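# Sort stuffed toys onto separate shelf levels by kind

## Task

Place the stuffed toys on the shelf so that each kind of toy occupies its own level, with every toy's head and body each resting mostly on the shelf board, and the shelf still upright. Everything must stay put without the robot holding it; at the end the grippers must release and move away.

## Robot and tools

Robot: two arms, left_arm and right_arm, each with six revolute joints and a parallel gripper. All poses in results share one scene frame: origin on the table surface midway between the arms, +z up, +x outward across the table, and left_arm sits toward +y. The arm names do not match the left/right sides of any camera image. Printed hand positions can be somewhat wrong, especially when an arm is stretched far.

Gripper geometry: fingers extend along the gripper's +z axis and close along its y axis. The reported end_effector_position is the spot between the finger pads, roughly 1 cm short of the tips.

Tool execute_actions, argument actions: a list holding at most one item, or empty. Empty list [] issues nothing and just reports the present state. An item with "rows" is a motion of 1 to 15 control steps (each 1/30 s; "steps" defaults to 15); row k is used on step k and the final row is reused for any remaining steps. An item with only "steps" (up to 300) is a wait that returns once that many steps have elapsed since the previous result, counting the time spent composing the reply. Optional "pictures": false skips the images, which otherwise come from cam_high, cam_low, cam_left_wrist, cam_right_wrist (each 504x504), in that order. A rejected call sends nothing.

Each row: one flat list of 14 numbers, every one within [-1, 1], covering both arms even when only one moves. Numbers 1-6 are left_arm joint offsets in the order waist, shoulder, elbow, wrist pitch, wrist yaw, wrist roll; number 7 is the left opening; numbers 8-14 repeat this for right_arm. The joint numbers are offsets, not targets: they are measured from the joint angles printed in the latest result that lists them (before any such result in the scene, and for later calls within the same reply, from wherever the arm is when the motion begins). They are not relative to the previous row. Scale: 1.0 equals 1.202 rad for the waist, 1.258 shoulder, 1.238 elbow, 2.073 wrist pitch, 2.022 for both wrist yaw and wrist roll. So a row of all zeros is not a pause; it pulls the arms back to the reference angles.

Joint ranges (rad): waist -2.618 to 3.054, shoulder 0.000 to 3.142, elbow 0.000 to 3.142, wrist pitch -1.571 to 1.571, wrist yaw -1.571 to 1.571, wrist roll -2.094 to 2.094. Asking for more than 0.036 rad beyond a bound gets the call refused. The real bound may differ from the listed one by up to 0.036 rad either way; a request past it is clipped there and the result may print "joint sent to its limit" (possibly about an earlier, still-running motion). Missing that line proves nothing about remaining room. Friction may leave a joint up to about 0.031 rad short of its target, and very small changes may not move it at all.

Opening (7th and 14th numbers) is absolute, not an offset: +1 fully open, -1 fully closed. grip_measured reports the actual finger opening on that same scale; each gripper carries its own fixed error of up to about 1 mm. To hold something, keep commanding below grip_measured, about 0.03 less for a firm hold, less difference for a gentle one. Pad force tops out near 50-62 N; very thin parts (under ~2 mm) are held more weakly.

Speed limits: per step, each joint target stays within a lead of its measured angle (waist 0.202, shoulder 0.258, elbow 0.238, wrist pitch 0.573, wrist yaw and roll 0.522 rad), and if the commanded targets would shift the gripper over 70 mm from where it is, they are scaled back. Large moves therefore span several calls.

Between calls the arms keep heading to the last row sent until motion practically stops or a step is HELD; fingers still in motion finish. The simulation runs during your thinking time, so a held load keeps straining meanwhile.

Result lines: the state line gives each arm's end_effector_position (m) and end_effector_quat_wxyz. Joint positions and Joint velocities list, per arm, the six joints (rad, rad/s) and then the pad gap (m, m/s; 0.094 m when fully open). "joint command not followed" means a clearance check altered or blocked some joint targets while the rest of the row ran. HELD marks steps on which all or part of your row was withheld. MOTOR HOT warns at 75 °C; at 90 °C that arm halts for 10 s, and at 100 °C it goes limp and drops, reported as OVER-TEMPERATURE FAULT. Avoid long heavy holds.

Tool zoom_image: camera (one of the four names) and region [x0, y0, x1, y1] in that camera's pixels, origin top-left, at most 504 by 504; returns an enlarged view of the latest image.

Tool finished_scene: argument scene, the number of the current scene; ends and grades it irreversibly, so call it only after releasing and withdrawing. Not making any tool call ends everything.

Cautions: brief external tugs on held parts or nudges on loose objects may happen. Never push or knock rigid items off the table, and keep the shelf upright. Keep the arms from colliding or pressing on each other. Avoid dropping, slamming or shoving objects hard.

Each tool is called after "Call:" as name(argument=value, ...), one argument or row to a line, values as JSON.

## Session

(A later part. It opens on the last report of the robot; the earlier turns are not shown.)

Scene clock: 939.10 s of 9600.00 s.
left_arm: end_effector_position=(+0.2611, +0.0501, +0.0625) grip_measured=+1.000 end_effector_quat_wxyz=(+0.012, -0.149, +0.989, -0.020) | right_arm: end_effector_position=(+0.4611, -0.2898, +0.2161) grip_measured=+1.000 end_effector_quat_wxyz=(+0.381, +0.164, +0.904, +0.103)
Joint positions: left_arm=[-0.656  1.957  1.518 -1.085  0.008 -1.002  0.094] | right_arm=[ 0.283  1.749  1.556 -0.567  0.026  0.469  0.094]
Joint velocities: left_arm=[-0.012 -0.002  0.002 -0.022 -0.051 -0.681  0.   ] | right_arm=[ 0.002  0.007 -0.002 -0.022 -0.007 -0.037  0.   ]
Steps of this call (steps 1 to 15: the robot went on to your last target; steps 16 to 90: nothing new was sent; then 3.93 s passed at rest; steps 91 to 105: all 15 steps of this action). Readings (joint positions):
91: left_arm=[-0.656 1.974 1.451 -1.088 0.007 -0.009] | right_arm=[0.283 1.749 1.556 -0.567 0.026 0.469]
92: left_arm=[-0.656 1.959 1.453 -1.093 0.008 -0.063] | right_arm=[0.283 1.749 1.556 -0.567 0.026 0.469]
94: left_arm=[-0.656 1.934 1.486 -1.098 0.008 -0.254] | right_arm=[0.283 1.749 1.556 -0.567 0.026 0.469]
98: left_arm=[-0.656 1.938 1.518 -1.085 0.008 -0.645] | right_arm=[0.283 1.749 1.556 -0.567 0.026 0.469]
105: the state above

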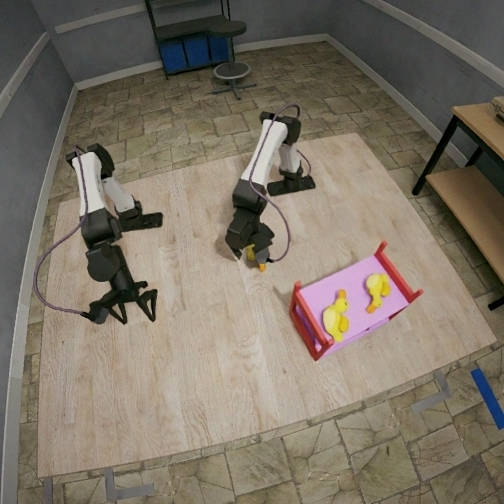

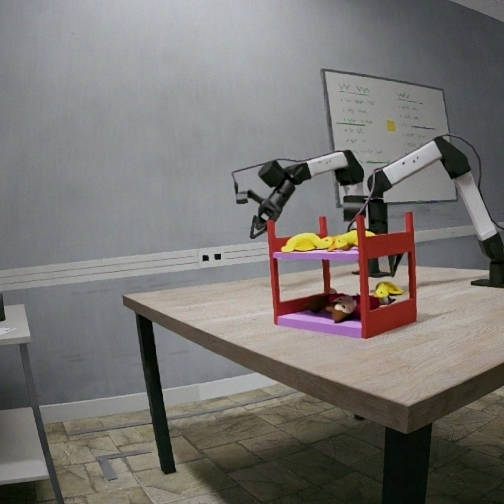

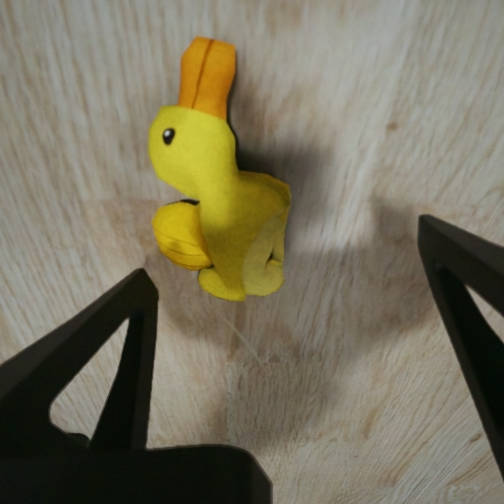

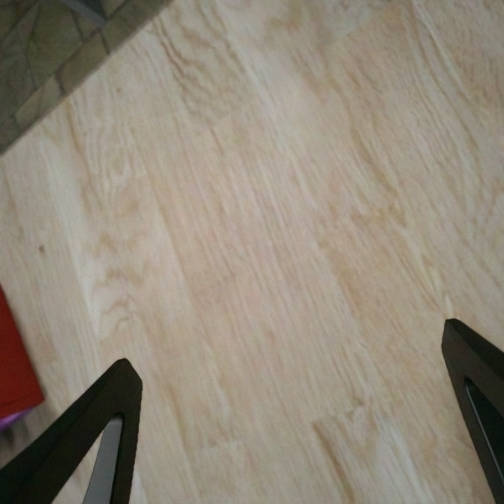

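Call:
execute_actions(
  actions=[
    {"rows":[[0.03,0,0.02,0,0,0,1,0,0,0,0,0,0,1],[0.07,0.02,0.035,0,0,0,1,0,0,0,0,0,0,1],[0.07,0.05,0.035,0,0,0,1,0,0,0,0,0,0,1]],"steps":15},
  ],
)

Scene clock: 948.90 s of 9600.00 s.
left_arm: end_effector_position=(+0.2853, +0.0746, +0.0457) grip_measured=+1.000 end_effector_quat_wxyz=(-0.000, -0.198, +0.980, -0.005) | right_arm: end_effector_position=(+0.4611, -0.2898, +0.2161) grip_measured=+1.000 end_effector_quat_wxyz=(+0.381, +0.164, +0.904, +0.103)
Joint positions: left_arm=[-0.566  2.022  1.544 -1.085  0.008 -1.011  0.094] | right_arm=[ 0.283  1.749  1.556 -0.567  0.026  0.469  0.094]
Joint velocities: left_arm=[ 0.002 -0.007  0.002  0.066 -0.066 -0.022  0.   ] | right_arm=[ 0.007 -0.012  0.007 -0.007  0.037 -0.037  0.   ]
Steps of this call (steps 1 to 30: the robot went on to your last target; steps 31 to 90: nothing new was sent; then 6.30 s passed at rest; steps 91 to 105: all 15 steps of this action). Readings (joint positions):
91: left_arm=[-0.654 1.957 1.518 -1.085 0.009 -1.083] | right_arm=[0.283 1.749 1.556 -0.567 0.026 0.469]
92: left_arm=[-0.645 1.960 1.521 -1.087 0.011 -1.067] | right_arm=[0.283 1.749 1.556 -0.567 0.026 0.469]
94: left_arm=[-0.610 1.980 1.539 -1.087 0.013 -1.045] | right_arm=[0.283 1.749 1.556 -0.567 0.026 0.469]
98: left_arm=[-0.565 2.018 1.544 -1.085 0.008 -1.023] | right_arm=[0.283 1.749 1.556 -0.567 0.026 0.469]
105: the state above

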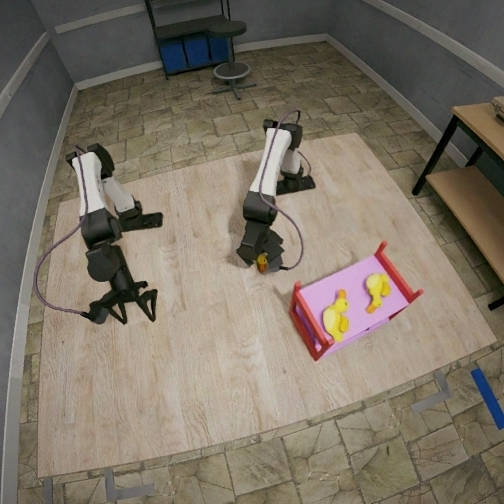

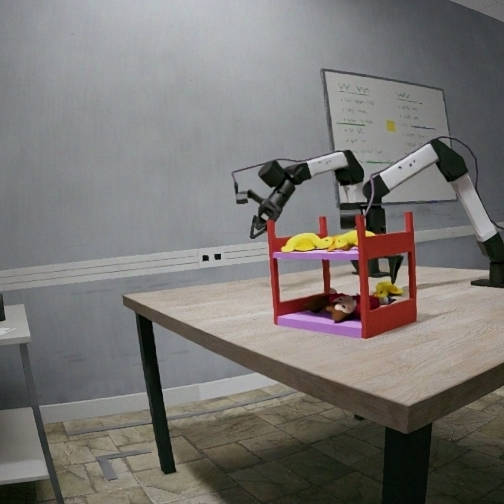

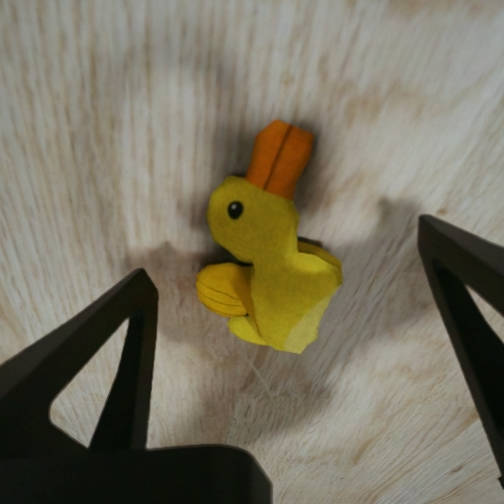

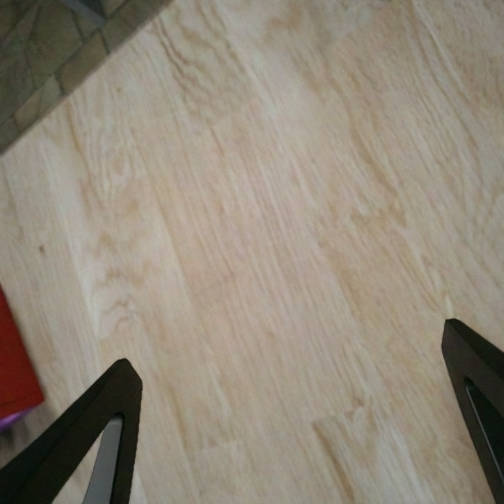

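Good. Descend and close.

Call:
execute_actions(
  actions=[
    {"rows":[[0,0.03,0,0,0,0,1,0,0,0,0,0,0,1],[0,0.05,0,0,0,0,1,0,0,0,0,0,0,1],[0,0.055,0,0,0,0,1,0,0,0,0,0,0,1],[0,0.055,0,0,0,0,1,0,0,0,0,0,0,1],[0,0.055,0,0,0,0,0.7,0,0,0,0,0,0,1],[0,0.055,0,0,0,0,0.4,0,0,0,0,0,0,1],[0,0.055,0,0,0,0,0.1,0,0,0,0,0,0,1],[0,0.055,0,0,0,0,-0.2,0,0,0,0,0,0,1],[0,0.055,0,0,0,0,-0.5,0,0,0,0,0,0,1],[0,0.055,0,0,0,0,-0.8,0,0,0,0,0,0,1],[0,0.055,0,0,0,0,-1,0,0,0,0,0,0,1]],"steps":15},
  ],
  pictures=false,
)

Call:
execute_actions(
  actions=[
    {"rows":[[0,0,0,0,0,0,-1,0,0,0,0,0,0,1],[0,0,0,0,0,0,-1,0,0,0,0,0,0,1],[0,0,0,0,0,0,-1,0,0,0,0,0,0,1],[0,-0.06,0,0,0,0,-1,0,0,0,0,0,0,1],[0,-0.13,0.04,0,0,0,-1,0,0,0,0,0,0,1],[0,-0.2,0.1,0,0,0,-1,0,0,0,0,0,0,1],[0,-0.27,0.18,-0.02,0,0.1,-1,0,0,0,0,0,0,1],[0,-0.32,0.27,-0.03,0,0.2,-1,0,0,0,0,0,0,1],[0,-0.36,0.36,-0.04,0,0.3,-1,0,0,0,0,0,0,1],[0,-0.36,0.42,-0.05,0,0.3,-1,0,0,0,0,0,0,1]],"steps":15},
  ],
  pictures=false,
)

Call:
execute_actions(
  actions=[
    {"steps":20},
  ],
)

Scene clock: 965.87 s of 9600.00 s.
left_arm: end_effector_position=(+0.2799, +0.0777, +0.0184) grip_measured=-0.970 end_effector_quat_wxyz=(-0.028, -0.197, +0.980, +0.021) | right_arm: end_effector_position=(+0.4611, -0.2898, +0.2161) grip_measured=+1.000 end_effector_quat_wxyz=(+0.381, +0.164, +0.904, +0.103)
Joint positions: left_arm=[-0.566  2.098  1.544 -1.085  0.011 -1.007  0.001] | right_arm=[ 0.283  1.749  1.556 -0.567  0.026  0.469  0.094]
Joint velocities: left_arm=[ 0.007  0.002 -0.002  0.022 -0.051  0.037 -0.   ] | right_arm=[-0.007  0.002 -0.022  0.051  0.037 -0.022  0.   ]
Steps of this call (steps 1 to 15: the robot went on to your last target; steps 16 to 90: nothing new was sent; then 13.47 s passed at rest; steps 91 to 105: all 15 steps of this action). Readings (joint positions):
91: left_arm=[-0.566 2.025 1.544 -1.085 0.008 -1.007] | right_arm=[0.283 1.749 1.556 -0.567 0.026 0.469]
92: left_arm=[-0.566 2.032 1.544 -1.085 0.008 -1.007] | right_arm=[0.283 1.749 1.556 -0.567 0.026 0.469]
94: left_arm=[-0.566 2.058 1.544 -1.085 0.008 -1.007] | right_arm=[0.283 1.749 1.556 -0.567 0.026 0.469]
98: left_arm=[-0.566 2.097 1.544 -1.085 0.008 -1.007] | right_arm=[0.283 1.749 1.556 -0.567 0.026 0.469]
105: the state above

Scene clock: 966.37 s of 9600.00 s.
left_arm: end_effector_position=(+0.3246, +0.0460, +0.2115) grip_measured=-0.970 end_effector_quat_wxyz=(+0.174, -0.047, +0.973, -0.143) | right_arm: end_effector_position=(+0.4611, -0.2898, +0.2161) grip_measured=+1.000 end_effector_quat_wxyz=(+0.381, +0.164, +0.904, +0.103)
Joint positions: left_arm=[-0.566  1.794  1.799 -1.122  0.013 -0.712  0.001] | right_arm=[ 0.283  1.749  1.556 -0.567  0.026  0.469  0.094]
Joint velocities: left_arm=[ 0.002 -0.681  1.067 -0.183 -0.081  0.886 -0.001] | right_arm=[ 0.002  0.002 -0.002 -0.037 -0.007 -0.051  0.   ]
Steps of this call (steps 1 to 15: all 15 steps of this action). Readings (joint positions):
1: left_arm=[-0.566 2.098 1.544 -1.085 0.012 -1.007] | right_arm=[0.283 1.749 1.556 -0.567 0.026 0.469]
2: left_arm=[-0.566 2.098 1.544 -1.085 0.012 -1.007] | right_arm=[0.283 1.749 1.556 -0.567 0.026 0.469]
4: left_arm=[-0.566 2.093 1.544 -1.085 0.012 -1.007] | right_arm=[0.283 1.749 1.556 -0.567 0.026 0.469]
8: left_arm=[-0.566 1.996 1.586 -1.102 0.013 -0.969] | right_arm=[0.283 1.749 1.556 -0.567 0.026 0.469]
15: the state above

Scene clock: 967.03 s of 9600.00 s.
left_arm: end_effector_position=(+0.3119, +0.0549, +0.3610) grip_measured=-0.970 end_effector_quat_wxyz=(+0.338, +0.095, +0.916, -0.197) | right_arm: end_effector_position=(+0.4611, -0.2898, +0.2161) grip_measured=+1.000 end_effector_quat_wxyz=(+0.381, +0.164, +0.904, +0.103)
Joint positions: left_arm=[-0.566  1.644  2.066 -1.189  0.013 -0.411  0.001] | right_arm=[ 0.283  1.749  1.556 -0.567  0.026  0.469  0.094]
Joint velocities: left_arm=[ 0.007  0.002 -0.007 -0.051  0.007  0.022 -0.001] | right_arm=[ 0.002 -0.007 -0.012 -0.037 -0.007  0.022  0.   ]
Steps of this call (steps 1 to 20: the robot went on to your last target). Readings (joint positions):
1: left_arm=[-0.566 1.770 1.838 -1.127 0.013 -0.681] | right_arm=[0.283 1.749 1.556 -0.567 0.026 0.469]
2: left_arm=[-0.566 1.750 1.880 -1.132 0.013 -0.650] | right_arm=[0.283 1.749 1.556 -0.567 0.026 0.469]
4: left_arm=[-0.566 1.712 1.963 -1.140 0.013 -0.582] | right_arm=[0.283 1.749 1.556 -0.567 0.026 0.469]
8: left_arm=[-0.566 1.638 2.057 -1.145 0.013 -0.478] | right_arm=[0.283 1.749 1.556 -0.567 0.026 0.469]
20: the state above

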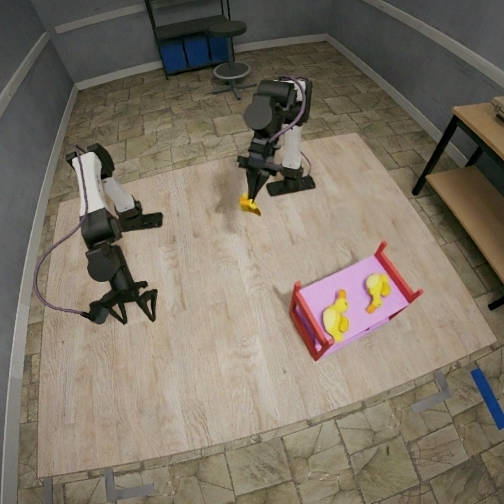

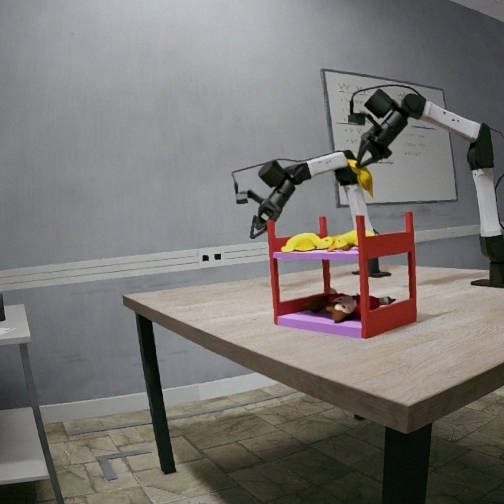

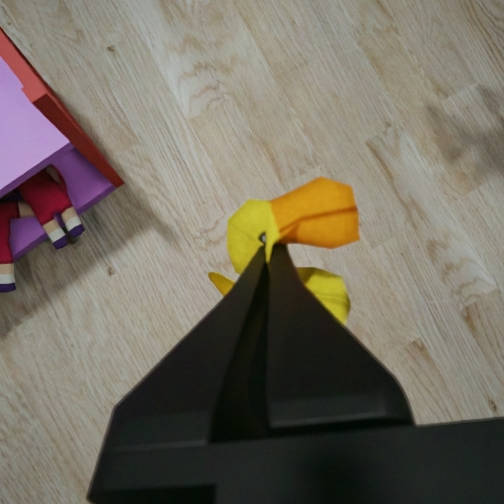

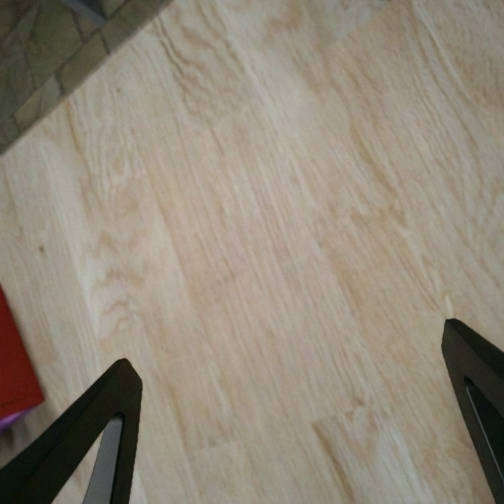

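Call:
execute_actions(
  actions=[
    {"rows":[[0.1,0,0,0,0,0.05,-1,0,0,0,0,0,0,1],[0.2,0,0,0,0,0.1,-1,0,0,0,0,0,0,1],[0.3,0,0,0,0,0.15,-1,0,0,0,0,0,0,1],[0.4,0,0,0,0,0.2,-1,0,0,0,0,0,0,1],[0.47,0,0,0,0,0.2,-1,0,0,0,0,0,0,1]],"steps":15},
  ],
  pictures=false,
)

Call:
execute_actions(
  actions=[
    {"rows":[[0,0.04,0.02,0.01,0,0,-1,0,0,0,0,0,0,1],[0,0.09,0.05,0.02,0,0,-1,0,0,0,0,0,0,1],[0,0.14,0.08,0.04,0,0,-1,0,0,0,0,0,0,1],[0,0.19,0.11,0.05,0,0,-1,0,0,0,0,0,0,1],[0,0.24,0.14,0.06,0,0,-1,0,0,0,0,0,0,1],[0,0.29,0.17,0.07,0,0,-1,0,0,0,0,0,0,1],[0,0.34,0.2,0.08,0,0,-1,0,0,0,0,0,0,1],[0,0.38,0.22,0.09,0,0,-1,0,0,0,0,0,0,1]],"steps":15},
  ],
  pictures=false,
)

Call:
execute_actions(
  actions=[
    {"steps":15},
  ],
)

Scene clock: 982.50 s of 9600.00 s.
left_arm: end_effector_position=(+0.3891, +0.2810, +0.3581) grip_measured=-0.970 end_effector_quat_wxyz=(+0.386, -0.001, +0.922, -0.013) | right_arm: end_effector_position=(+0.4611, -0.2898, +0.2161) grip_measured=+1.000 end_effector_quat_wxyz=(+0.381, +0.164, +0.904, +0.103)
Joint positions: left_arm=[ 0.01   1.65   2.066 -1.192 -0.001 -0.036  0.001] | right_arm=[ 0.283  1.749  1.556 -0.567  0.026  0.469  0.094]
Joint velocities: left_arm=[-0.11  -0.017 -0.002 -0.081  0.081  0.125  0.   ] | right_arm=[-0.012 -0.007 -0.022 -0.007  0.007 -0.022  0.   ]
Steps of this call (steps 1 to 30: the robot went on to your last target; steps 31 to 90: nothing new was sent; then 11.97 s passed at rest; steps 91 to 105: all 15 steps of this action). Readings (joint positions):
91: left_arm=[-0.554 1.644 2.066 -1.192 0.020 -0.393] | right_arm=[0.283 1.749 1.556 -0.567 0.026 0.469]
92: left_arm=[-0.518 1.644 2.066 -1.192 0.032 -0.362] | right_arm=[0.283 1.749 1.556 -0.567 0.026 0.469]
94: left_arm=[-0.396 1.645 2.066 -1.192 0.036 -0.267] | right_arm=[0.283 1.749 1.556 -0.567 0.026 0.469]
98: left_arm=[-0.118 1.649 2.066 -1.192 0.025 -0.119] | right_arm=[0.283 1.749 1.556 -0.567 0.026 0.469]
105: the state above

Scene clock: 983.00 s of 9600.00 s.
left_arm: end_effector_position=(+0.5279, +0.2744, +0.2189) grip_measured=-0.970 end_effector_quat_wxyz=(+0.312, +0.002, +0.950, -0.012) | right_arm: end_effector_position=(+0.4611, -0.2898, +0.2161) grip_measured=+1.000 end_effector_quat_wxyz=(+0.381, +0.164, +0.904, +0.103)
Joint positions: left_arm=[ 0.008  2.188  2.304 -1.051  0.001 -0.034  0.001] | right_arm=[ 0.283  1.749  1.556 -0.567  0.026  0.469  0.094]
Joint velocities: left_arm=[-0.002 -0.017  0.002 -0.037 -0.022  0.007  0.   ] | right_arm=[ 0.002 -0.032  0.012 -0.066 -0.007 -0.095  0.   ]
Steps of this call (steps 1 to 15: all 15 steps of this action). Readings (joint positions):
1: left_arm=[0.009 1.654 2.067 -1.192 0.001 -0.034] | right_arm=[0.283 1.749 1.556 -0.567 0.026 0.469]
2: left_arm=[0.008 1.668 2.080 -1.195 0.002 -0.034] | right_arm=[0.283 1.749 1.556 -0.567 0.026 0.469]
4: left_arm=[0.008 1.738 2.143 -1.183 0.002 -0.034] | right_arm=[0.283 1.749 1.556 -0.567 0.026 0.469]
8: left_arm=[0.008 1.955 2.262 -1.110 0.002 -0.034] | right_arm=[0.283 1.749 1.556 -0.567 0.026 0.469]
15: the state above

Scene clock: 983.50 s of 9600.00 s.
left_arm: end_effector_position=(+0.5274, +0.2744, +0.2524) grip_measured=-0.970 end_effector_quat_wxyz=(+0.350, +0.002, +0.937, -0.013) | right_arm: end_effector_position=(+0.4611, -0.2898, +0.2161) grip_measured=+1.000 end_effector_quat_wxyz=(+0.381, +0.164, +0.904, +0.103)
Joint positions: left_arm=[ 0.008  2.142  2.319 -1.032  0.001 -0.034  0.001] | right_arm=[ 0.283  1.749  1.556 -0.567  0.026  0.469  0.094]
Joint velocities: left_arm=[-0.007  0.002 -0.022  0.051  0.051 -0.007 -0.   ] | right_arm=[ 0.012 -0.017 -0.012  0.022 -0.007 -0.022  0.   ]
Steps of this call (steps 1 to 15: the robot went on to your last target). Readings (joint positions):
1: left_arm=[0.008 2.186 2.304 -1.051 0.001 -0.034] | right_arm=[0.283 1.749 1.556 -0.567 0.026 0.469]
2: left_arm=[0.008 2.180 2.304 -1.049 0.001 -0.034] | right_arm=[0.283 1.749 1.556 -0.567 0.026 0.469]
4: left_arm=[0.008 2.163 2.306 -1.046 0.001 -0.034] | right_arm=[0.283 1.749 1.556 -0.567 0.026 0.469]
8: left_arm=[0.008 2.144 2.318 -1.036 0.001 -0.034] | right_arm=[0.283 1.749 1.556 -0.567 0.026 0.469]
15: the state above

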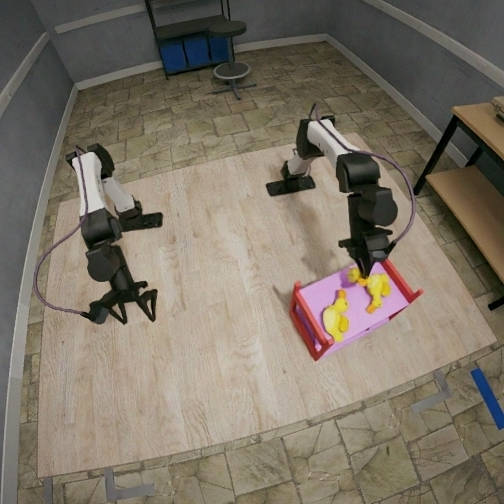

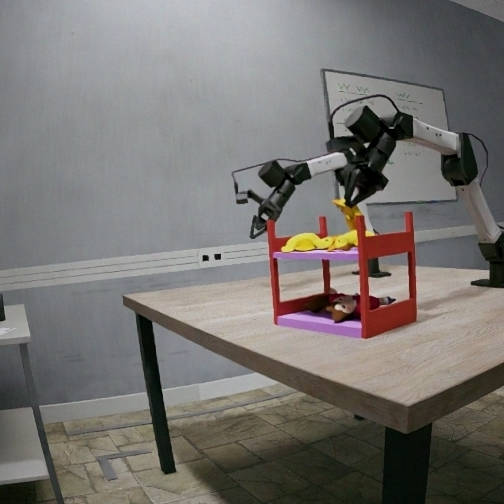

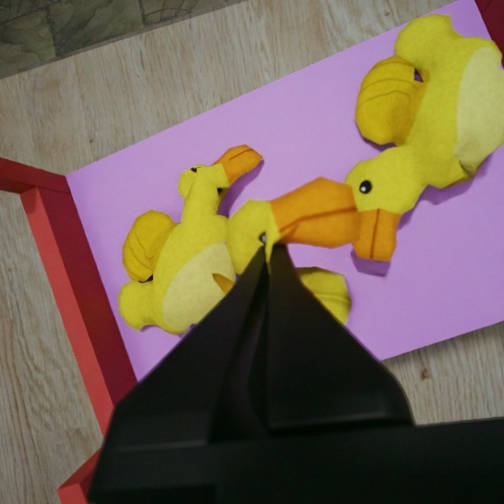

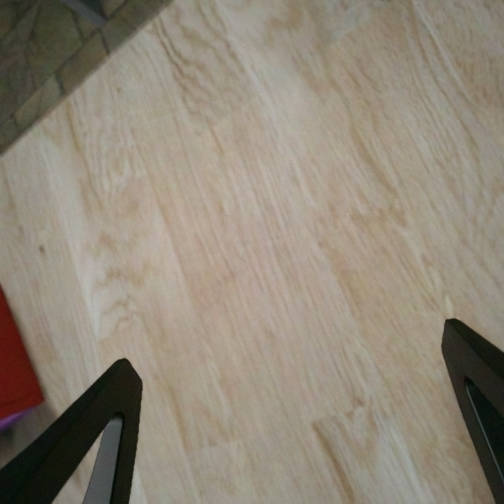

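Call:
execute_actions(
  actions=[
    {"rows":[[-0.02,0,0.04,0,0,0,-1,0,0,0,0,0,0,1],[-0.04,0.02,0.08,0.02,0,0,-1,0,0,0,0,0,0,1],[-0.04,0.05,0.11,0.04,0,0,-1,0,0,0,0,0,0,1],[-0.04,0.08,0.11,0.05,0,0,-1,0,0,0,0,0,0,1],[-0.04,0.11,0.11,0.06,0,0,-1,0,0,0,0,0,0,1],[-0.04,0.14,0.11,0.07,0,0,-1,0,0,0,0,0,0,1]],"steps":15},
  ],
)

Scene clock: 995.73 s of 9600.00 s.
left_arm: end_effector_position=(+0.5807, +0.2415, +0.2090) grip_measured=-0.970 end_effector_quat_wxyz=(+0.368, +0.025, +0.929, -0.023) | right_arm: end_effector_position=(+0.4611, -0.2898, +0.2161) grip_measured=+1.000 end_effector_quat_wxyz=(+0.381, +0.164, +0.904, +0.103)
Joint positions: left_arm=[-0.043  2.344  2.45  -0.923  0.001 -0.034  0.001] | right_arm=[ 0.283  1.749  1.556 -0.567  0.026  0.469  0.094]
Joint velocities: left_arm=[-0.002 -0.007  0.002  0.007 -0.037 -0.022 -0.   ] | right_arm=[-0.002 -0.017 -0.007  0.022 -0.051 -0.022  0.   ]
Steps of this call (steps 1 to 15: the robot went on to your last target; steps 16 to 90: nothing new was sent; then 8.73 s passed at rest; steps 91 to 105: all 15 steps of this action). Readings (joint positions):
91: left_arm=[0.007 2.143 2.323 -1.035 0.001 -0.034] | right_arm=[0.283 1.749 1.556 -0.567 0.026 0.469]
92: left_arm=[0.003 2.149 2.338 -1.039 -0.000 -0.034] | right_arm=[0.283 1.749 1.556 -0.567 0.026 0.469]
94: left_arm=[-0.012 2.182 2.399 -1.023 -0.001 -0.034] | right_arm=[0.283 1.749 1.556 -0.567 0.026 0.469]
98: left_arm=[-0.040 2.265 2.450 -0.936 0.000 -0.034] | right_arm=[0.283 1.749 1.556 -0.567 0.026 0.469]
105: the state above

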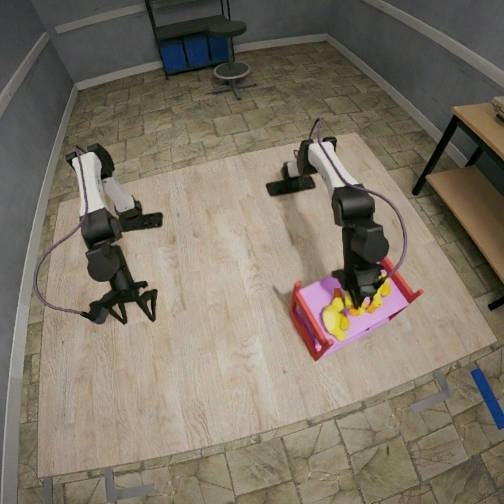

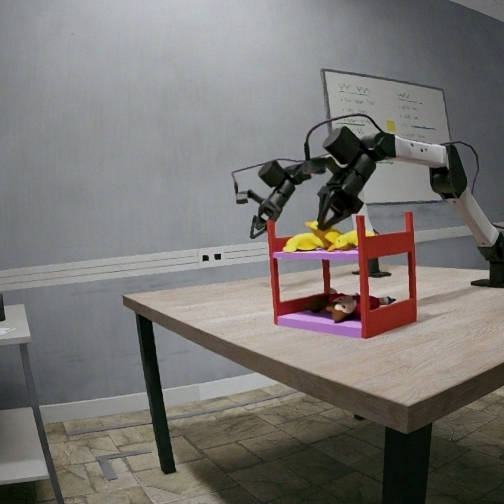

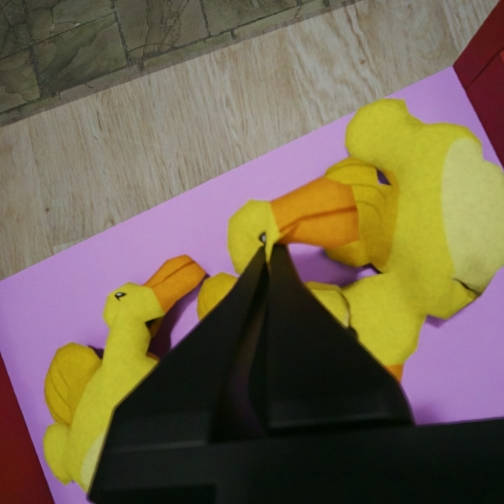

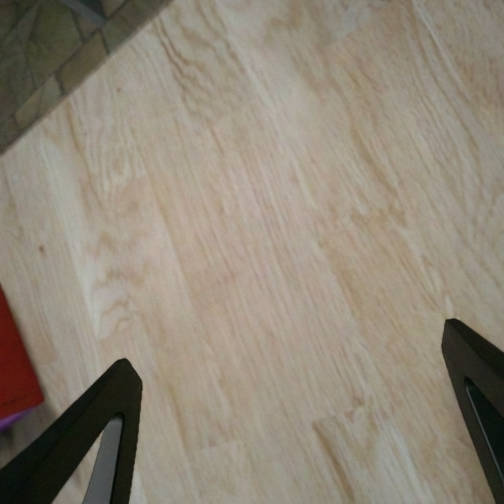

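Call:
execute_actions(
  actions=[
    {"rows":[[0,0,0,0,0,0,-0.7,0,0,0,0,0,0,1],[0,0,0,0,0,0,-0.4,0,0,0,0,0,0,1],[0,0,0,0,0,0,-0.1,0,0,0,0,0,0,1],[0,0,0,0,0,0,-0.1,0,0,0,0,0,0,1],[0,0,0,0,0,0,-0.1,0,0,0,0,0,0,1],[0,-0.05,0,0,0,0,-0.1,0,0,0,0,0,0,1],[0,-0.12,0,0,0,0,-0.1,0,0,0,0,0,0,1],[0,-0.2,0,0,0,0,-0.1,0,0,0,0,0,0,1],[0,-0.3,0,0,0,0,-0.1,0,0,0,0,0,0,1],[0,-0.4,0,0,0,0,-0.1,0,0,0,0,0,0,1]],"steps":15},
  ],
  pictures=false,
)

Call:
execute_actions(
  actions=[
    {"steps":15},
  ],
)

Scene clock: 1007.33 s of 9600.00 s.
left_arm: end_effector_position=(+0.5389, +0.2452, +0.3383) grip_measured=-0.102 end_effector_quat_wxyz=(+0.464, +0.024, +0.885, -0.029) | right_arm: end_effector_position=(+0.4611, -0.2898, +0.2161) grip_measured=+1.000 end_effector_quat_wxyz=(+0.381, +0.164, +0.904, +0.103)
Joint positions: left_arm=[-0.043  2.102  2.436 -0.938  0.001 -0.034  0.042] | right_arm=[ 0.283  1.749  1.556 -0.567  0.026  0.469  0.094]
Joint velocities: left_arm=[ 0.002 -1.004  0.017  0.007  0.095 -0.037 -0.   ] | right_arm=[ 0.002 -0.002 -0.007  0.022 -0.022  0.007  0.   ]
Steps of this call (steps 1 to 15: the robot went on to your last target; steps 16 to 90: nothing new was sent; then 8.10 s passed at rest; steps 91 to 105: all 15 steps of this action). Readings (joint positions):
91: left_arm=[-0.043 2.338 2.450 -0.916 0.001 -0.034] | right_arm=[0.283 1.749 1.556 -0.567 0.026 0.469]
92: left_arm=[-0.043 2.338 2.450 -0.916 0.001 -0.034] | right_arm=[0.283 1.749 1.556 -0.567 0.026 0.469]
94: left_arm=[-0.043 2.338 2.450 -0.916 0.001 -0.034] | right_arm=[0.283 1.749 1.556 -0.567 0.026 0.469]
98: left_arm=[-0.043 2.309 2.439 -0.928 0.001 -0.034] | right_arm=[0.283 1.749 1.556 -0.567 0.026 0.469]
105: the state above

Scene clock: 1007.83 s of 9600.00 s.
left_arm: end_effector_position=(+0.4559, +0.2525, +0.4924) grip_measured=-0.102 end_effector_quat_wxyz=(+0.598, +0.022, +0.801, -0.037) | right_arm: end_effector_position=(+0.4611, -0.2898, +0.2161) grip_measured=+1.000 end_effector_quat_wxyz=(+0.381, +0.164, +0.904, +0.103)
Joint positions: left_arm=[-0.043  1.825  2.457 -0.919  0.001 -0.034  0.042] | right_arm=[ 0.283  1.749  1.556 -0.567  0.026  0.469  0.094]
Joint velocities: left_arm=[-0.002  0.154  0.012  0.007 -0.037 -0.095 -0.001] | right_arm=[ 0.012 -0.007  0.007  0.066  0.007  0.022  0.   ]
Steps of this call (steps 1 to 15: the robot went on to your last target). Readings (joint positions):
1: left_arm=[-0.043 2.066 2.436 -0.938 0.001 -0.034] | right_arm=[0.283 1.749 1.556 -0.567 0.026 0.469]
2: left_arm=[-0.043 2.030 2.436 -0.938 0.001 -0.034] | right_arm=[0.283 1.749 1.556 -0.567 0.026 0.469]
4: left_arm=[-0.043 1.957 2.436 -0.937 0.001 -0.034] | right_arm=[0.283 1.749 1.556 -0.567 0.026 0.469]
8: left_arm=[-0.043 1.838 2.446 -0.931 0.001 -0.034] | right_arm=[0.283 1.749 1.556 -0.567 0.026 0.469]
15: the state above

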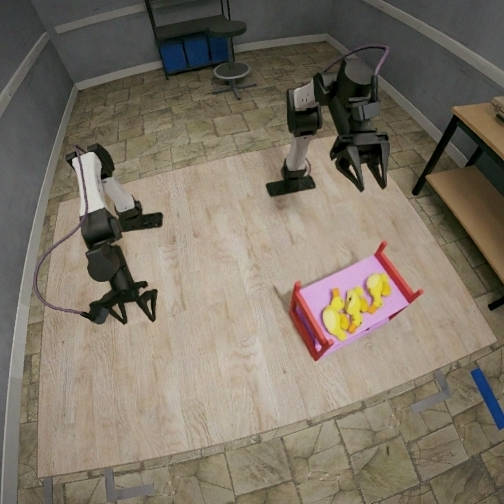

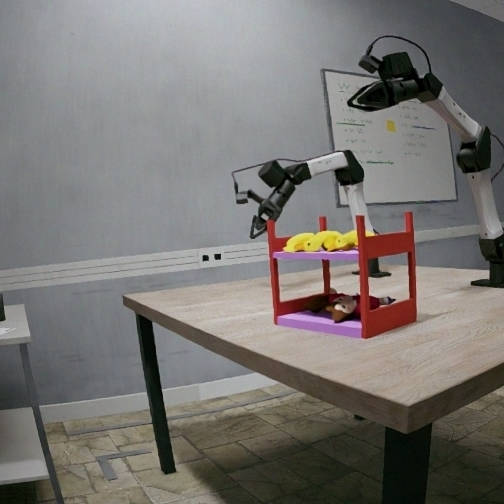

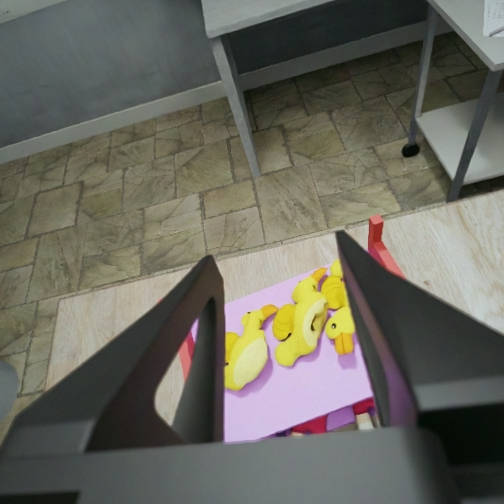

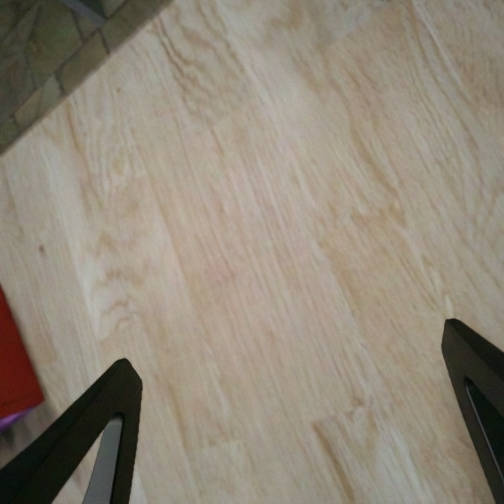

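All three ducks are on the top board.

Call:
finished_scene(
  scene=2,
)

The scene is finished: the task was done.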